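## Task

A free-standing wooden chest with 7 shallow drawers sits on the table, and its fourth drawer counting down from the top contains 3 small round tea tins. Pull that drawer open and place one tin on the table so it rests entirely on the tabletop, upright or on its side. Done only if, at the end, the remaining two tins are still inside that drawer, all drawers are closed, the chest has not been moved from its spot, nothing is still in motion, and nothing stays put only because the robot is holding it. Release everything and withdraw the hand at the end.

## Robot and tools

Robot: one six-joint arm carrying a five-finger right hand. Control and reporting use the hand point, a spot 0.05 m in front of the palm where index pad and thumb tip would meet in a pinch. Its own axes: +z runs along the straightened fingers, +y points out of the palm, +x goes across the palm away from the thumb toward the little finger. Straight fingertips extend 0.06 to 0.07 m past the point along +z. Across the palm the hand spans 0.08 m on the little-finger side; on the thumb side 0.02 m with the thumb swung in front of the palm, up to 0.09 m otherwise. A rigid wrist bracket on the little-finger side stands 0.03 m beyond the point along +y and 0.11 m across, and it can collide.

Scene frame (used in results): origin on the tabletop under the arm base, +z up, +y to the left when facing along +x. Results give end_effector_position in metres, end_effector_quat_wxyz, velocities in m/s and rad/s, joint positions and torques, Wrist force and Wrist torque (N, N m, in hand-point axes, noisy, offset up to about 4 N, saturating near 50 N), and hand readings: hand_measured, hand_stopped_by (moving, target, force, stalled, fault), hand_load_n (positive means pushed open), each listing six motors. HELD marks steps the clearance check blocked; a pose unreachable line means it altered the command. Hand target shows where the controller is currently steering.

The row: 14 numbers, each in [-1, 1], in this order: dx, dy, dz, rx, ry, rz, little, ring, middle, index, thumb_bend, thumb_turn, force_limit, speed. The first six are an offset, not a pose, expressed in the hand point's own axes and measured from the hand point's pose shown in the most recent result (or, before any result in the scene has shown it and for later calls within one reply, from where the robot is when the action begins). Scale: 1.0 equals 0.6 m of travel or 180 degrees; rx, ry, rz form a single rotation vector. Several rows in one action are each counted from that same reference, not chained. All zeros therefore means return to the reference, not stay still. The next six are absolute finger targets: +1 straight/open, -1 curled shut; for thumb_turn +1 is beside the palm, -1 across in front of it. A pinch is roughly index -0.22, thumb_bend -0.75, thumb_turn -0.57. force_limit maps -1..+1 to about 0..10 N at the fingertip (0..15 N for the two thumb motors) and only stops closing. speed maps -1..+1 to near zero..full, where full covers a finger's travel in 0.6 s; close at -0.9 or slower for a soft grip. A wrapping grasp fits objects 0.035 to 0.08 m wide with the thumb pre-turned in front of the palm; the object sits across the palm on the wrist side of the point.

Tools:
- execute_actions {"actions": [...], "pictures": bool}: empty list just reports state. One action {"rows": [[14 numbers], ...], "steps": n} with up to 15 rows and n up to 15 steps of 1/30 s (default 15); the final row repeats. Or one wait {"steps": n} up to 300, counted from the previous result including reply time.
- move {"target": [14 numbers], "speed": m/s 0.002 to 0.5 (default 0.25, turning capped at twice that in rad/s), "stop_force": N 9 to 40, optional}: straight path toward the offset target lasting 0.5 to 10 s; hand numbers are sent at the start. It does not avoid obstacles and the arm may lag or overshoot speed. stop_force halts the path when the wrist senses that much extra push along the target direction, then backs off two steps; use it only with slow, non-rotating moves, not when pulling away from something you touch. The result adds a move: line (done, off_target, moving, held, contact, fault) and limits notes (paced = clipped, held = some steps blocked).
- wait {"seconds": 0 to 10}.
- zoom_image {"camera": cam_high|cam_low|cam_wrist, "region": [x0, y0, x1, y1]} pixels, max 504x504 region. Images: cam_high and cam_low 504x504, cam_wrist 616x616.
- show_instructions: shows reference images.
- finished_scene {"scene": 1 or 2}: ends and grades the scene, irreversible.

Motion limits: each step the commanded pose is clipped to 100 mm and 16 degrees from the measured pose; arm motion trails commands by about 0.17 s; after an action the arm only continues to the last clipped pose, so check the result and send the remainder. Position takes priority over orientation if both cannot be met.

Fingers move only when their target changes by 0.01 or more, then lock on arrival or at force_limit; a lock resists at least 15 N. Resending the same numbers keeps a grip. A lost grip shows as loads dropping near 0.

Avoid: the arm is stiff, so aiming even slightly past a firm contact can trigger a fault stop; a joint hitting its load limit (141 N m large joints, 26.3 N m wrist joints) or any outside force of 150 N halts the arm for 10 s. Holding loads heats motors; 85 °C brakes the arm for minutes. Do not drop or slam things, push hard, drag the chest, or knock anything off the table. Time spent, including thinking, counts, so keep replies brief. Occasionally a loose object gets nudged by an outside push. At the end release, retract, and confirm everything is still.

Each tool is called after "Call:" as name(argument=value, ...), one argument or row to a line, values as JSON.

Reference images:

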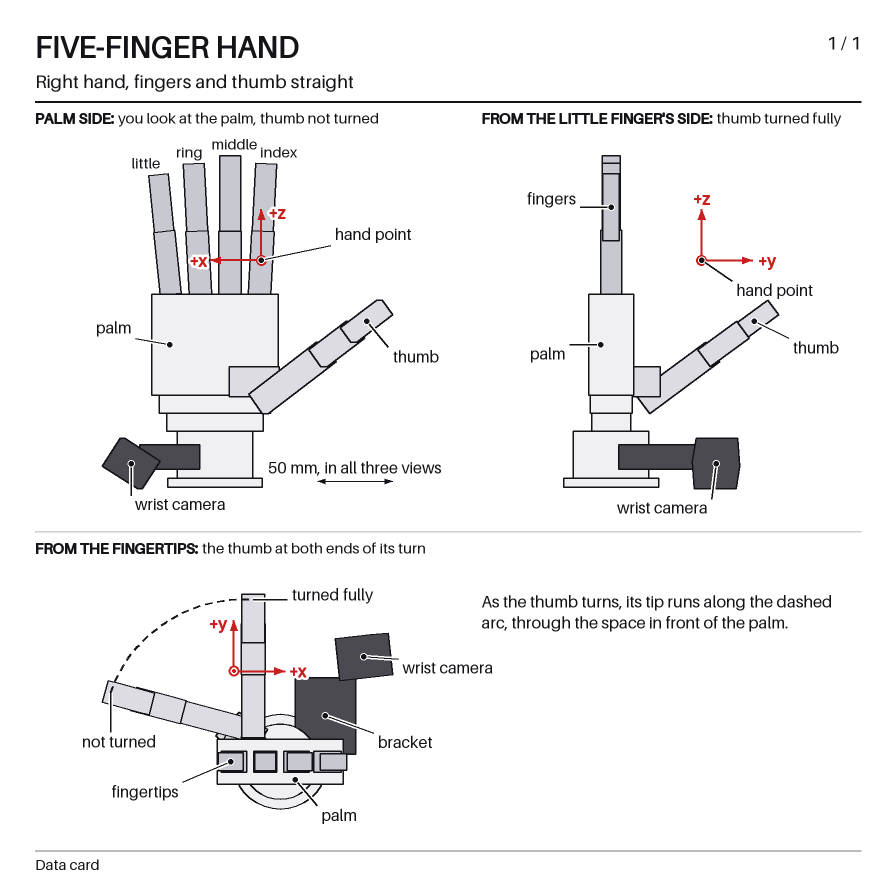

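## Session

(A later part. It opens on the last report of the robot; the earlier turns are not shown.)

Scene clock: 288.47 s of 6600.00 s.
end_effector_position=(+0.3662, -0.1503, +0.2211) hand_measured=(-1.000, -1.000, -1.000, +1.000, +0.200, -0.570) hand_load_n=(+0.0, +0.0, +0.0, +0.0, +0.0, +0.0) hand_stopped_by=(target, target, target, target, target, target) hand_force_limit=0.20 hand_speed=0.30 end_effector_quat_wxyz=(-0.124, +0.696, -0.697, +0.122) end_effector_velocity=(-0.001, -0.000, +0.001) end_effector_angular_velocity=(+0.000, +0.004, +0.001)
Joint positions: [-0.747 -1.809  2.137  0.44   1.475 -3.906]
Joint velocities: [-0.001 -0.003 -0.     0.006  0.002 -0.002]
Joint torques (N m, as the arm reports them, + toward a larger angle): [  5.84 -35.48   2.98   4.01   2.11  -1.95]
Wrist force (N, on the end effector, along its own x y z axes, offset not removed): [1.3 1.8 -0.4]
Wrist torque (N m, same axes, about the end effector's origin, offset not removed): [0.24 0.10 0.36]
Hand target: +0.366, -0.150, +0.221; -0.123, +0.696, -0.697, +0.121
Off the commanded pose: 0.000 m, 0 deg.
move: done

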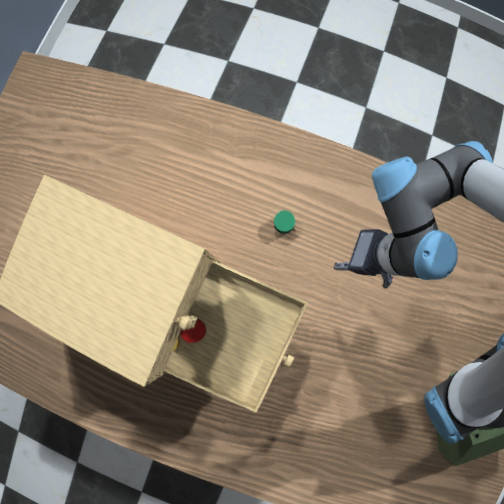

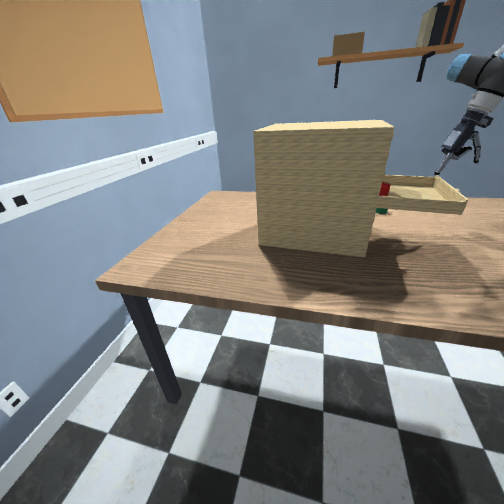

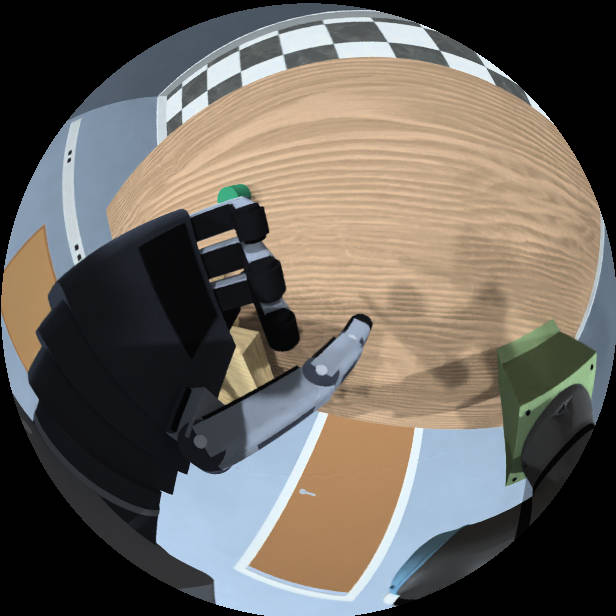

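Call:
move(
  target=[-0.352,0,0,0,0,0,-1,-1,-1,1,0.2,-0.57,0.2,0.3],
  speed=0.12,
  stop_force=9,
)

Call:
zoom_image(
  camera="cam_high",
  region=[230, 300, 370, 420],
)

Call:
zoom_image(
  camera="cam_low",
  region=[374, 110, 504, 230],
)

Scene clock: 293.10 s of 6600.00 s.
end_effector_position=(+0.3664, +0.0604, +0.2217) hand_measured=(-1.000, -1.000, -1.000, +1.000, +0.200, -0.570) hand_load_n=(+0.0, +0.0, +0.0, +0.0, +0.0, +0.0) hand_stopped_by=(target, target, target, target, target, target) hand_force_limit=0.20 hand_speed=0.30 end_effector_quat_wxyz=(-0.124, +0.696, -0.697, +0.122) end_effector_velocity=(-0.000, +0.002, -0.000) end_effector_angular_velocity=(-0.002, +0.003, -0.001)
Joint positions: [ 0.055 -1.49   2.149  0.225  2.035 -3.314]
Joint velocities: [ 0.008  0.008 -0.004  0.001  0.008  0.009]
Joint torques (N m, as the arm reports them, + toward a larger angle): [ 24.9  -11.08 -25.7    3.78   2.6    1.98]
Wrist force (N, on the end effector, along its own x y z axes, offset not removed): [2.4 2.6 0.8]
Wrist torque (N m, same axes, about the end effector's origin, offset not removed): [0.42 0.02 0.64]
Hand target: +0.366, +0.061, +0.222; -0.124, +0.696, -0.697, +0.122
Off the commanded pose: 0.001 m, 0 deg.
move: done

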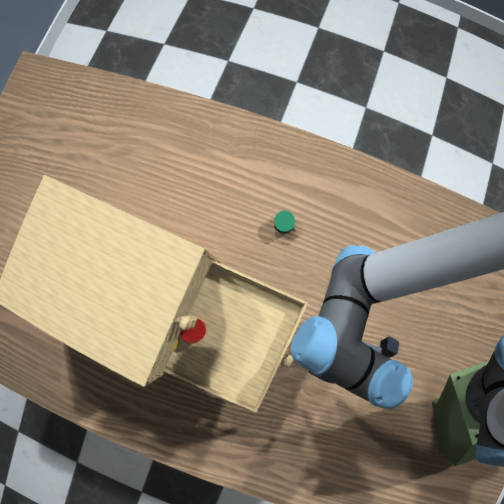

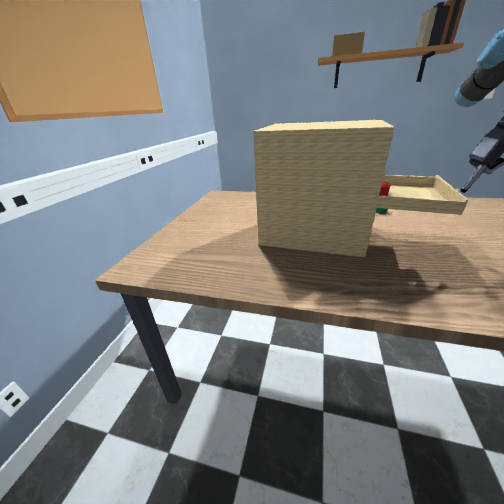

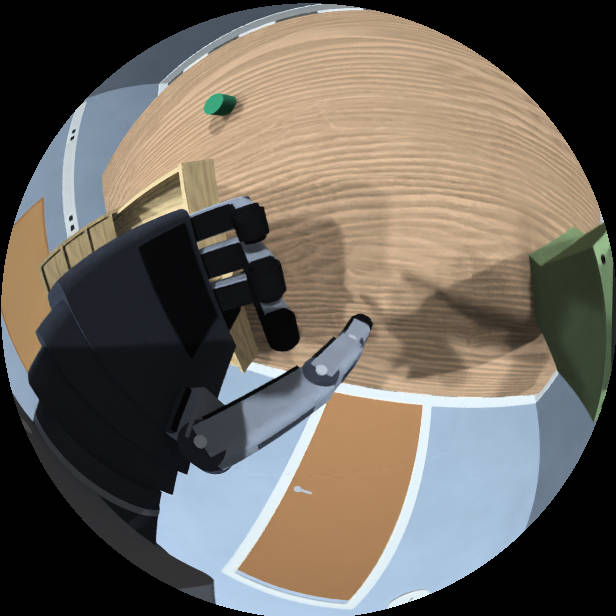

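Region (230, 300, 370, 420) of cam_high's 504x504 image, scaled by 3.600, with more detail than that image has; it fills the top 432 rows of this view, and the rest is white.

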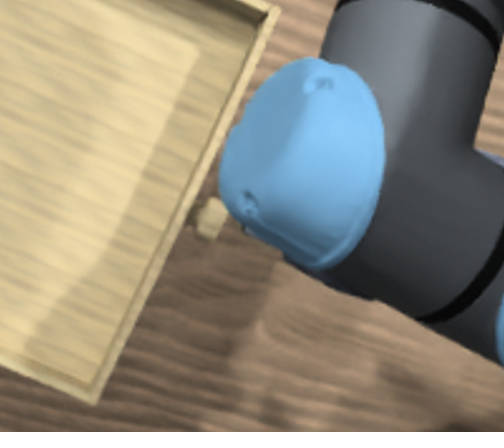

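Region (374, 110, 504, 230) of cam_low's 504x504 image, scaled by 3.877, with more detail than that image has; it fills the top 465 rows of this view, and the rest is white.

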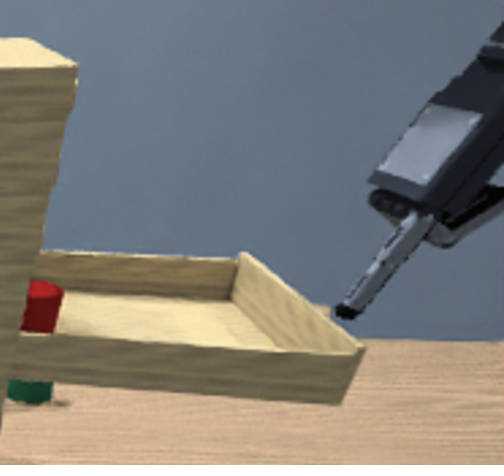

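Call:
move(
  target=[0,-0.011,0.018,0,0,0,-1,-1,-1,1,0.2,-0.57,0.2,0.3],
  speed=0.04,
)

Call:
move(
  target=[0,-0.078,0.0285,0,0,0,-1,-1,-1,1,0.2,-0.57,0.2,0.3],
  speed=0.025,
  stop_force=12,
)

Call:
zoom_image(
  camera="cam_low",
  region=[374, 110, 504, 230],
)

Scene clock: 296.47 s of 6600.00 s.
end_effector_position=(+0.3761, +0.0604, +0.2140) hand_measured=(-1.000, -1.000, -1.000, +1.000, +0.200, -0.570) hand_load_n=(+0.0, +0.0, +0.0, +0.0, +0.0, +0.0) hand_stopped_by=(target, target, target, target, target, target) hand_force_limit=0.20 hand_speed=0.30 end_effector_quat_wxyz=(-0.124, +0.696, -0.697, +0.122) end_effector_velocity=(+0.002, -0.000, -0.001) end_effector_angular_velocity=(+0.000, -0.000, -0.001)
Joint positions: [ 0.041 -1.464  2.131  0.213  2.027 -3.325]
Joint velocities: [-0.003  0.004 -0.003 -0.002 -0.002 -0.001]
Joint torques (N m, as the arm reports them, + toward a larger angle): [ -0.94 -10.51 -24.42  -0.71  -2.62  -1.84]
Wrist force (N, on the end effector, along its own x y z axes, offset not removed): [-1.4 2.2 2.5]
Wrist torque (N m, same axes, about the end effector's origin, offset not removed): [0.12 0.33 0.26]
Hand target: +0.376, +0.060, +0.214; -0.124, +0.696, -0.697, +0.122
Off the commanded pose: 0.000 m, 0 deg.
move: done

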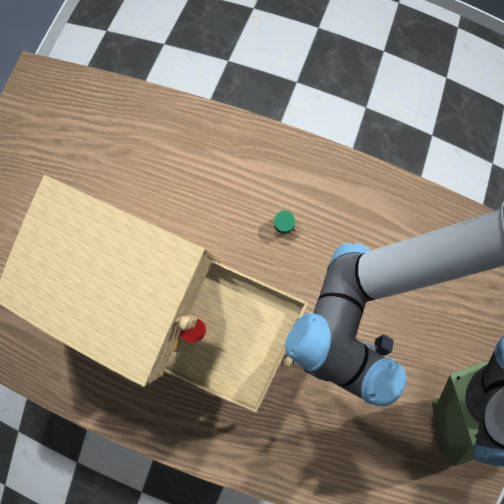

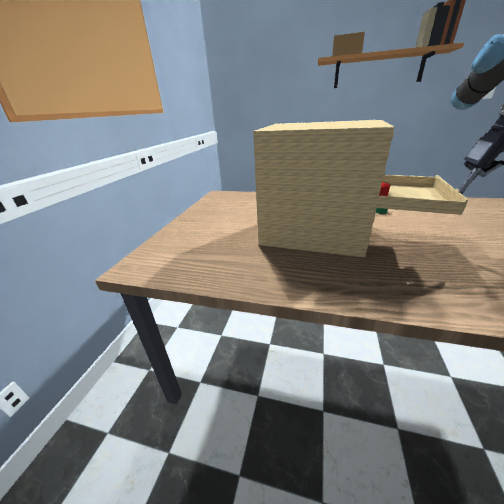

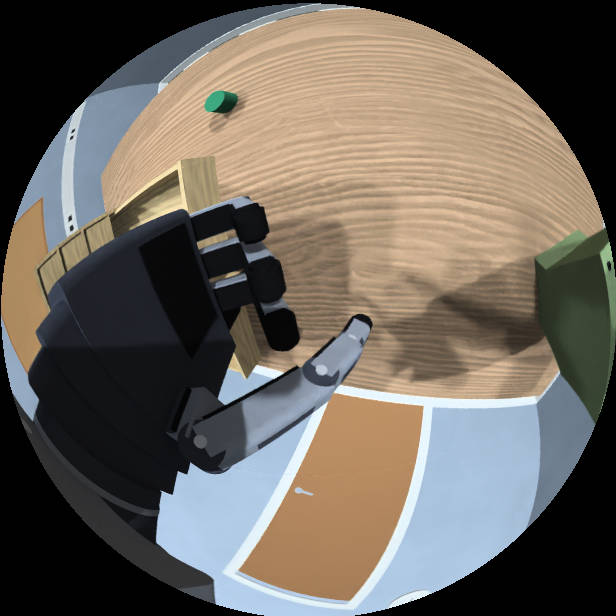

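Scene clock: 297.73 s of 6600.00 s.
end_effector_position=(+0.3949, +0.0605, +0.2139) hand_measured=(-1.000, -1.000, -1.000, +1.000, +0.200, -0.570) hand_load_n=(+0.0, +0.0, +0.0, -1.5, +0.0, +0.0) hand_stopped_by=(target, target, target, target, target, target) hand_force_limit=0.20 hand_speed=0.30 end_effector_quat_wxyz=(-0.124, +0.696, -0.697, +0.122) end_effector_velocity=(-0.003, -0.000, +0.000) end_effector_angular_velocity=(-0.000, +0.001, +0.000)
Joint positions: [ 0.041 -1.434  2.078  0.236  2.027 -3.325]
Joint velocities: [-0.    -0.005  0.009 -0.003  0.    -0.   ]
Joint torques (N m, as the arm reports them, + toward a larger angle): [ 20.82 -35.52   4.97  -1.32   2.09   1.58]
Wrist force (N, on the end effector, along its own x y z axes, offset not removed): [0.3 3.0 -1.5]
Wrist torque (N m, same axes, about the end effector's origin, offset not removed): [0.21 0.09 0.12]
Hand target: +0.395, +0.060, +0.214; -0.124, +0.696, -0.697, +0.122
Off the commanded pose: 0.031 m, 0 deg.
move: contact

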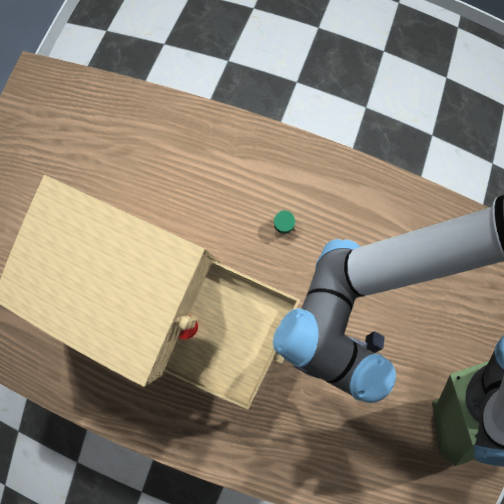

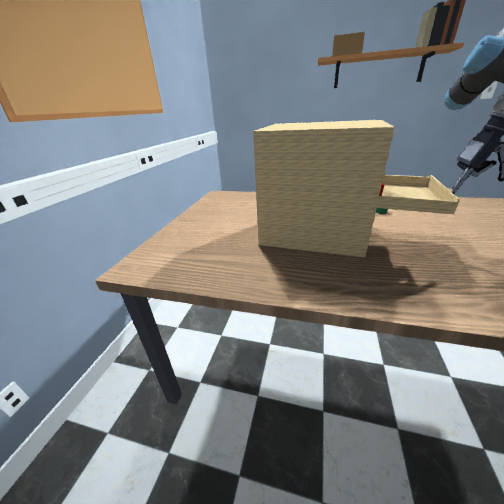

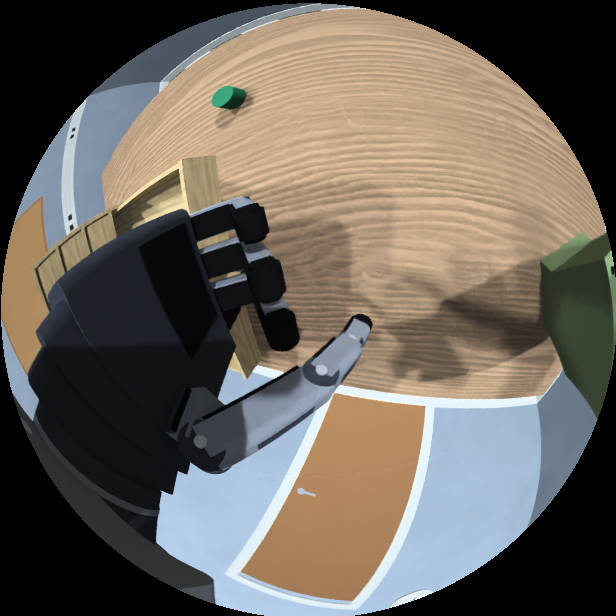

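Region (374, 110, 504, 230) of cam_low's 504x504 image, scaled by 3.877, with more detail than that image has; it fills the top 465 rows of this view, and the rest is white.

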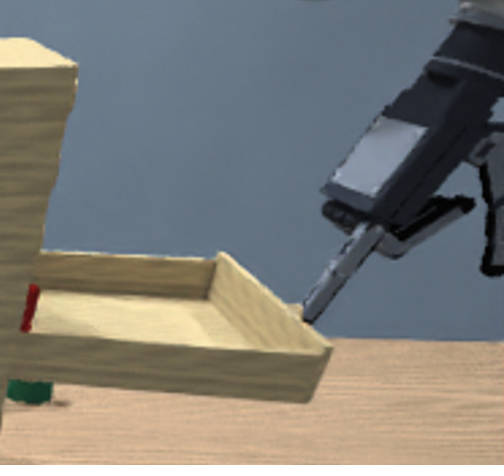

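Call:
move(
  target=[0.009,-0.266,0.097,0,0,0,-1,-1,-1,1,0.2,-0.57,0.2,0.3],
  speed=0.04,
  stop_force=20,
)

Call:
zoom_image(
  camera="cam_low",
  region=[340, 110, 470, 230],
)

Scene clock: 300.33 s of 6600.00 s.
end_effector_position=(+0.4114, +0.0598, +0.2139) hand_measured=(-1.000, -1.000, -1.000, +0.960, +0.200, -0.570) hand_load_n=(+0.0, +0.0, +0.0, -3.0, +0.0, +0.0) hand_stopped_by=(target, target, target, target, target, target) hand_force_limit=0.20 hand_speed=0.30 end_effector_quat_wxyz=(-0.124, +0.696, -0.697, +0.122) end_effector_velocity=(-0.004, -0.000, +0.000) end_effector_angular_velocity=(-0.001, +0.003, +0.000)
Joint positions: [ 0.04  -1.409  2.032  0.256  2.026 -3.327]
Joint velocities: [ 0.    -0.005  0.009 -0.002  0.001  0.001]
Joint torques (N m, as the arm reports them, + toward a larger angle): [ 21.46 -39.18   2.33  -1.76   2.51   1.88]
Wrist force (N, on the end effector, along its own x y z axes, offset not removed): [0.3 4.8 -2.3]
Wrist torque (N m, same axes, about the end effector's origin, offset not removed): [0.22 0.18 0.45]
Hand target: +0.411, +0.060, +0.214; -0.124, +0.696, -0.696, +0.122
Off the commanded pose: 0.153 m, 0 deg.
move: contact

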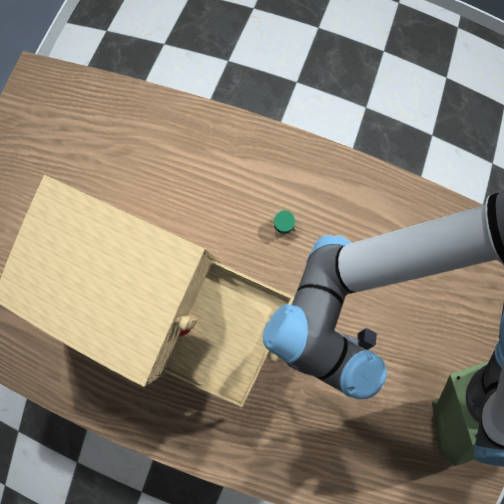

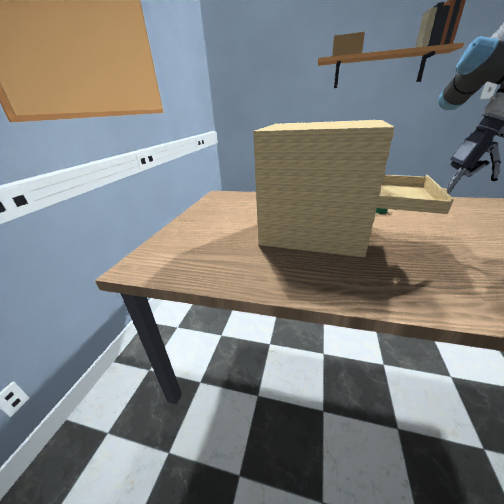

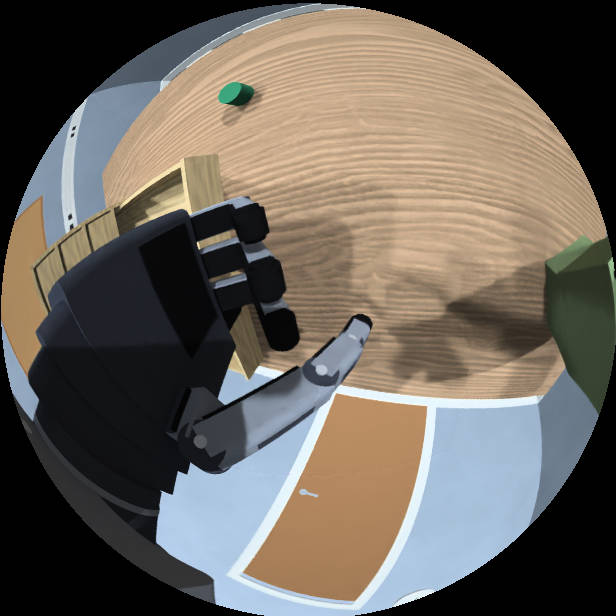

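Region (340, 110, 470, 230) of cam_low's 504x504 image, scaled by 3.877, with more detail than that image has; it fills the top 465 rows of this view, and the rest is white.

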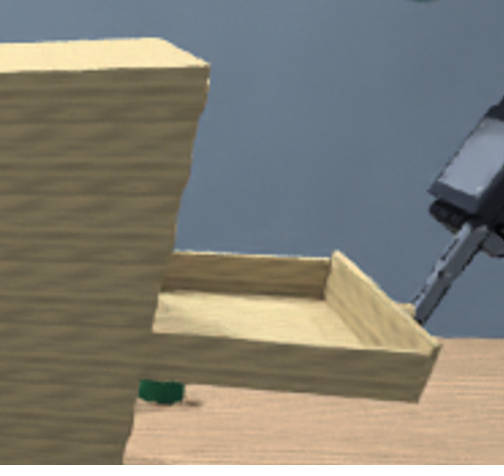

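Call:
move(
  target=[0.002,-0.0647,0.017,0,0,0,-1,-1,-1,1,0.2,-0.57,0.2,0.3],
  speed=0.012,
  stop_force=15,
)

Scene clock: 305.67 s of 6600.00 s.
end_effector_position=(+0.4511, +0.0586, +0.2176) hand_measured=(-1.000, -1.000, -1.000, +0.960, +0.200, -0.570) hand_load_n=(+0.0, +0.0, +0.0, -2.0, +0.0, +0.0) hand_stopped_by=(target, target, target, target, target, target) hand_force_limit=0.20 hand_speed=0.30 end_effector_quat_wxyz=(-0.124, +0.696, -0.697, +0.122) end_effector_velocity=(+0.003, -0.000, +0.000) end_effector_angular_velocity=(+0.000, -0.000, -0.000)
Joint positions: [ 0.042 -1.352  1.914  0.318  2.027 -3.325]
Joint velocities: [ 0.     0.004 -0.008  0.004 -0.     0.   ]
Joint torques (N m, as the arm reports them, + toward a larger angle): [ 28.29 -15.9  -27.48   2.86   2.42   1.86]
Wrist force (N, on the end effector, along its own x y z axes, offset not removed): [2.2 1.9 -2.1]
Wrist torque (N m, same axes, about the end effector's origin, offset not removed): [0.14 0.04 0.40]
Hand target: +0.451, +0.059, +0.218; -0.124, +0.696, -0.697, +0.122
Off the commanded pose: 0.000 m, 0 deg.
move: done

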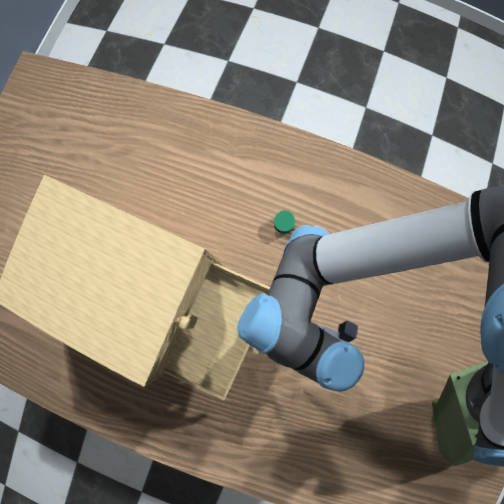

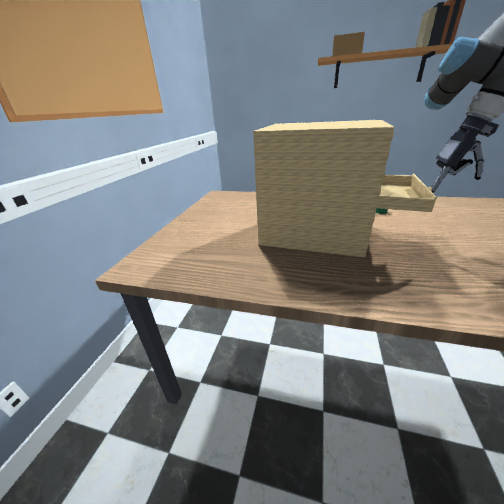

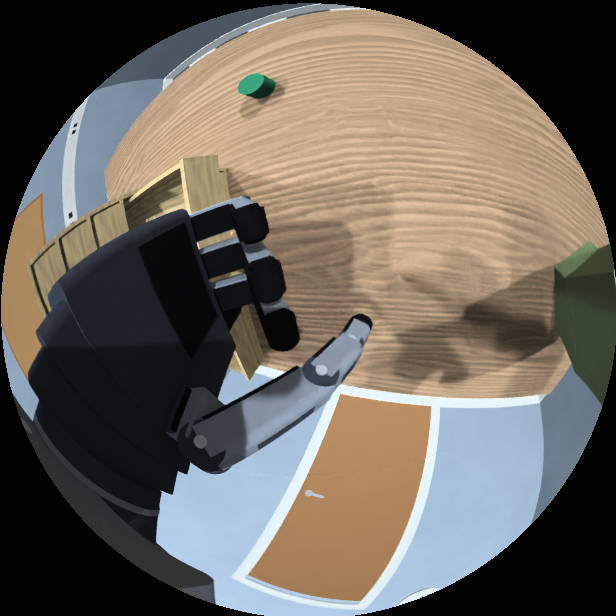

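Call:
move(
  target=[0.007,-0.187,0.072,0,0,0,-1,-1,-1,1,0.2,-0.57,0.2,0.3],
  speed=0.02,
  stop_force=15,
)

Call:
zoom_image(
  camera="cam_low",
  region=[340, 110, 470, 230],
)

Scene clock: 313.37 s of 6600.00 s.
end_effector_position=(+0.5710, +0.0543, +0.2155) hand_measured=(-1.000, -1.000, -1.000, +0.960, +0.200, -0.570) hand_load_n=(+0.0, +0.0, +0.0, -3.0, +0.0, +0.0) hand_stopped_by=(target, target, target, target, target, target) hand_force_limit=0.20 hand_speed=0.30 end_effector_quat_wxyz=(-0.124, +0.696, -0.697, +0.122) end_effector_velocity=(+0.004, -0.000, +0.000) end_effector_angular_velocity=(+0.000, -0.002, -0.000)
Joint positions: [ 0.032 -1.151  1.533  0.494  2.021 -3.333]
Joint velocities: [ 0.     0.005 -0.011  0.004 -0.    -0.   ]
Joint torques (N m, as the arm reports them, + toward a larger angle): [  8.18 -23.41 -28.78   2.32  -3.38  -1.8 ]
Wrist force (N, on the end effector, along its own x y z axes, offset not removed): [4.8 3.7 -5.6]
Wrist torque (N m, same axes, about the end effector's origin, offset not removed): [0.48 -0.11 0.63]
Hand target: +0.571, +0.054, +0.215; -0.124, +0.696, -0.697, +0.122
Off the commanded pose: 0.000 m, 0 deg.
move: done

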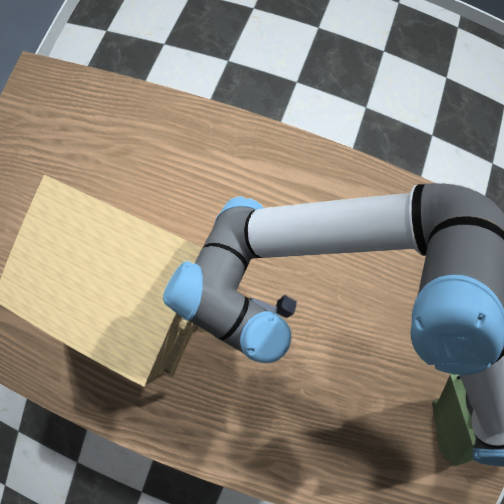

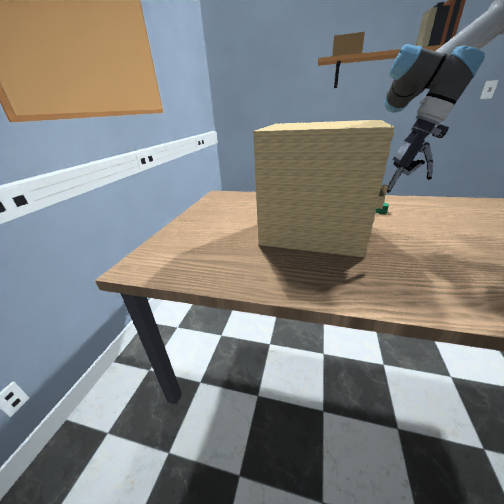

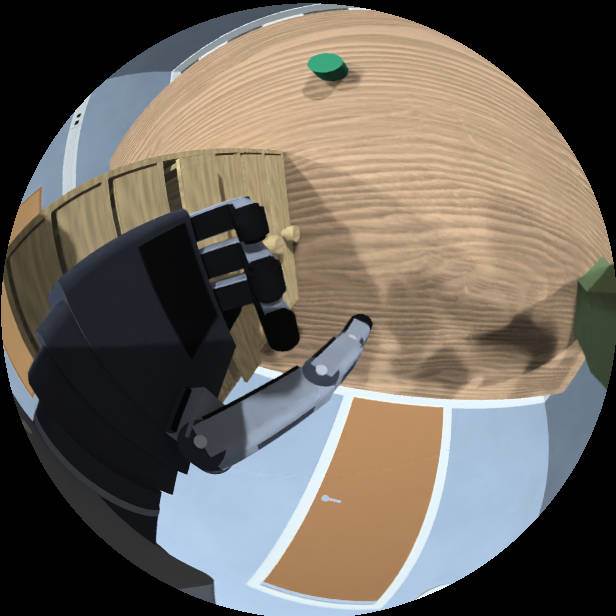

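Region (340, 110, 470, 230) of cam_low's 504x504 image, scaled by 3.877, with more detail than that image has; it fills the top 465 rows of this view, and the rest is white.

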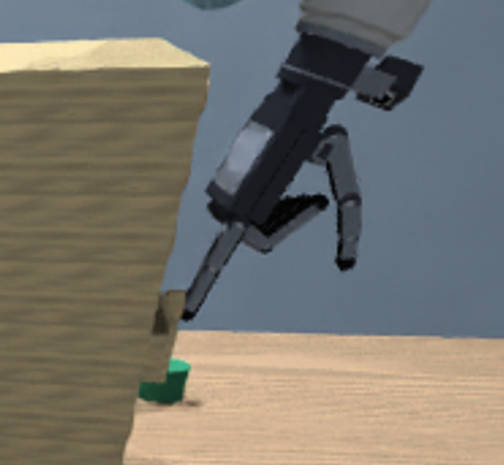

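Call:
move(
  target=[0,-0.041,0.015,0,0,0,-1,-1,-1,1,0.2,-0.57,0.2,0.3],
  speed=0.006,
  stop_force=10,
)

Call:
zoom_image(
  camera="cam_low",
  region=[340, 110, 470, 230],
)

Scene clock: 318.57 s of 6600.00 s.
end_effector_position=(+0.5907, +0.0543, +0.2153) hand_measured=(-1.000, -1.000, -1.000, +0.958, +0.200, -0.570) hand_load_n=(+0.0, +0.0, +0.0, -11.0, +0.0, +0.0) hand_stopped_by=(target, target, target, target, target, target) hand_force_limit=0.20 hand_speed=0.30 end_effector_quat_wxyz=(-0.124, +0.696, -0.696, +0.121) end_effector_velocity=(-0.000, -0.000, +0.000) end_effector_angular_velocity=(-0.000, -0.003, -0.002)
Joint positions: [ 0.033 -1.114  1.462  0.528  2.021 -3.332]
Joint velocities: [-0.    -0.003  0.004 -0.005  0.    -0.   ]
Joint torques (N m, as the arm reports them, + toward a larger angle): [ 33.03 -46.4   -3.31  -5.28   0.41   2.02]
Wrist force (N, on the end effector, along its own x y z axes, offset not removed): [7.6 12.7 -13.2]
Wrist torque (N m, same axes, about the end effector's origin, offset not removed): [0.69 0.26 0.85]
Hand target: +0.591, +0.054, +0.215; -0.124, +0.696, -0.697, +0.122
Off the commanded pose: 0.007 m, 0 deg.
move: contact

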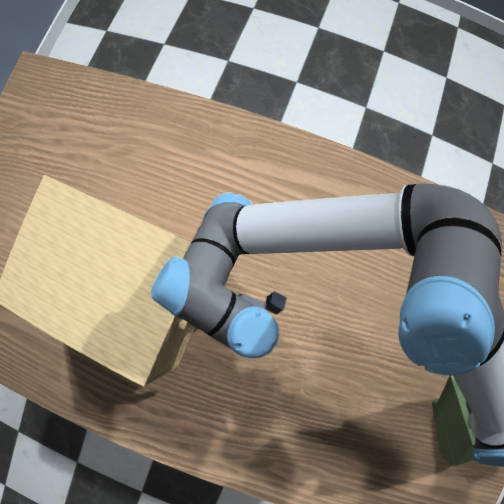

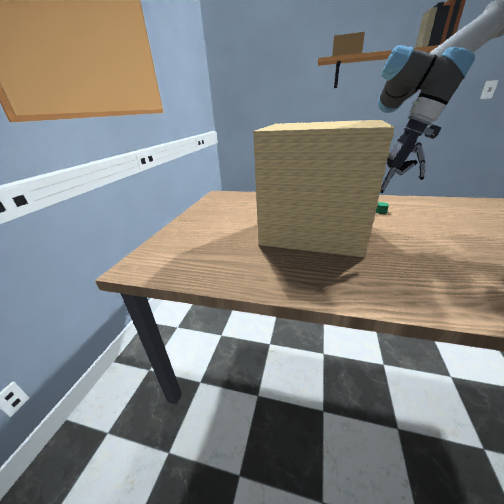

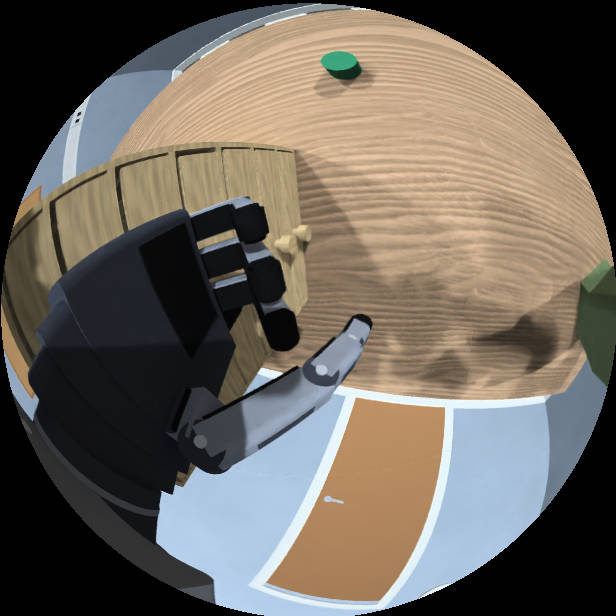

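Region (340, 110, 470, 230) of cam_low's 504x504 image, scaled by 3.877, with more detail than that image has; it fills the top 465 rows of this view, and the rest is white.

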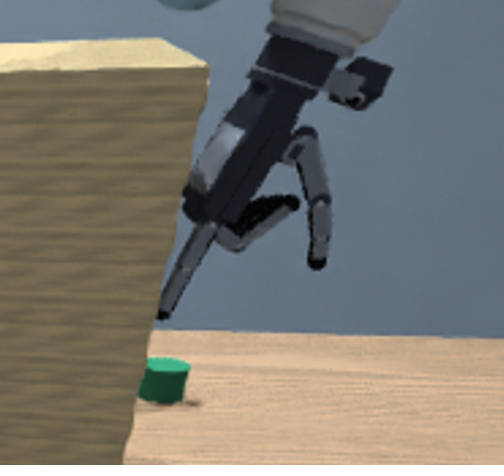

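Call:
move(
  target=[0,0.28,-0.14,0,0,0,-1,-1,-1,1,0.2,-0.57,0.2,0.3],
  speed=0.2,
)

Call:
zoom_image(
  camera="cam_high",
  region=[130, 230, 260, 400],
)

Call:
zoom_image(
  camera="cam_wrist",
  region=[20, 100, 320, 330],
)

Scene clock: 321.67 s of 6600.00 s.
end_effector_position=(+0.4044, +0.0544, +0.2366) hand_measured=(-1.000, -1.000, -1.000, +0.960, +0.200, -0.570) hand_load_n=(+0.0, +0.0, +0.0, +0.0, +0.0, +0.0) hand_stopped_by=(target, target, target, target, target, target) hand_force_limit=0.20 hand_speed=0.30 end_effector_quat_wxyz=(-0.124, +0.696, -0.697, +0.121) end_effector_velocity=(-0.002, +0.000, +0.001) end_effector_angular_velocity=(+0.002, -0.002, -0.000)
Joint positions: [ 0.059 -1.459  2.032  0.314  2.038 -3.309]
Joint velocities: [ 0.001 -0.006  0.007 -0.003 -0.002  0.001]
Joint torques (N m, as the arm reports them, + toward a larger angle): [ 26.59 -35.41   4.85  -0.79  -2.75   1.01]
Wrist force (N, on the end effector, along its own x y z axes, offset not removed): [0.7 -0.9 0.1]
Wrist torque (N m, same axes, about the end effector's origin, offset not removed): [-0.15 0.23 0.22]
Hand target: +0.404, +0.054, +0.237; -0.124, +0.696, -0.696, +0.121
Off the commanded pose: 0.000 m, 0 deg.
move: done

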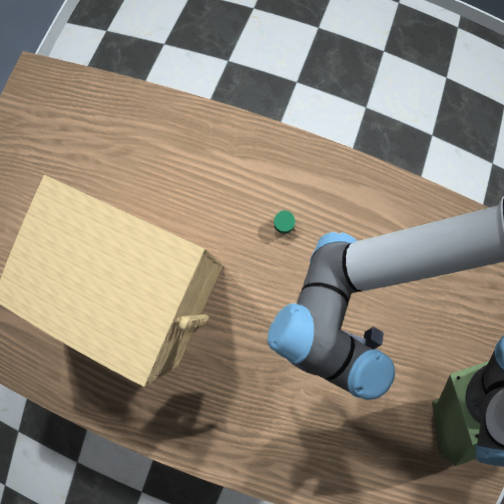

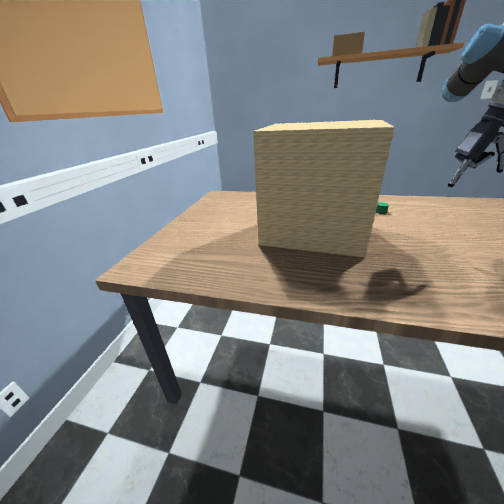

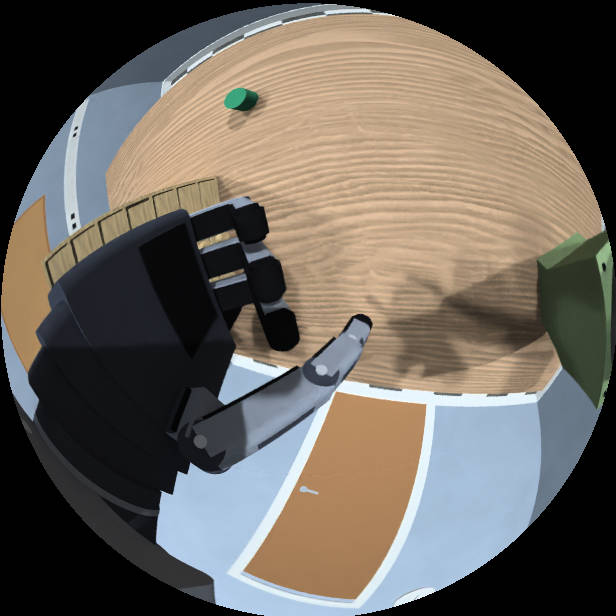

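Region (130, 230, 260, 400) of cam_high's 504x504 image, scaled by 2.965, with more detail than that image has; it fills the left 385 columns of this view, and the rest is white.

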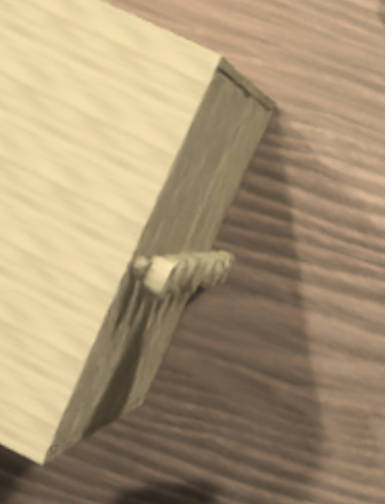

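Region (20, 100, 320, 330) of cam_wrist's 616x616 image, scaled by 1.680, with more detail than that image has; it fills the top 386 rows of this view, and the rest is white.

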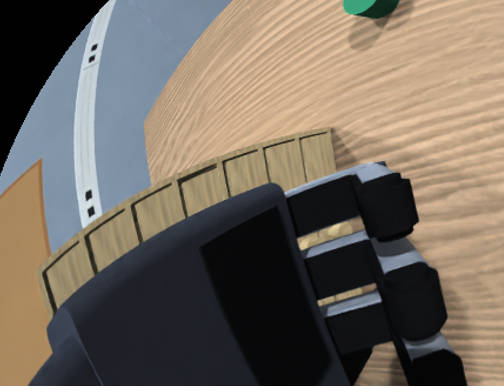

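Call:
zoom_image(
  camera="cam_high",
  region=[100, 220, 280, 400],
)

Region (100, 220, 280, 400) of cam_high's 504x504 image, scaled by 2.800, with more detail than that image has.

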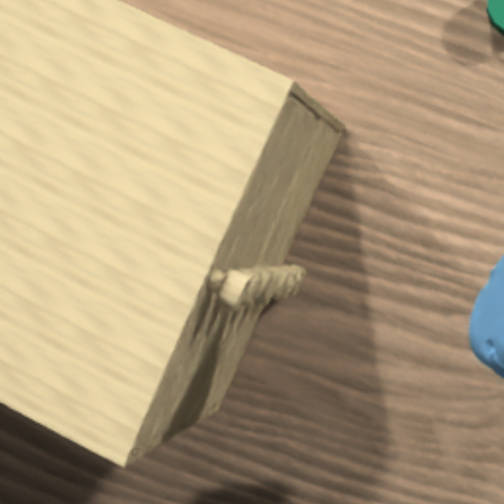

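The view matches the starting one: the chest hasn't moved and all the drawers are shut.

Call:
finished_scene(
  scene=1,
)

The scene is finished: the task was done.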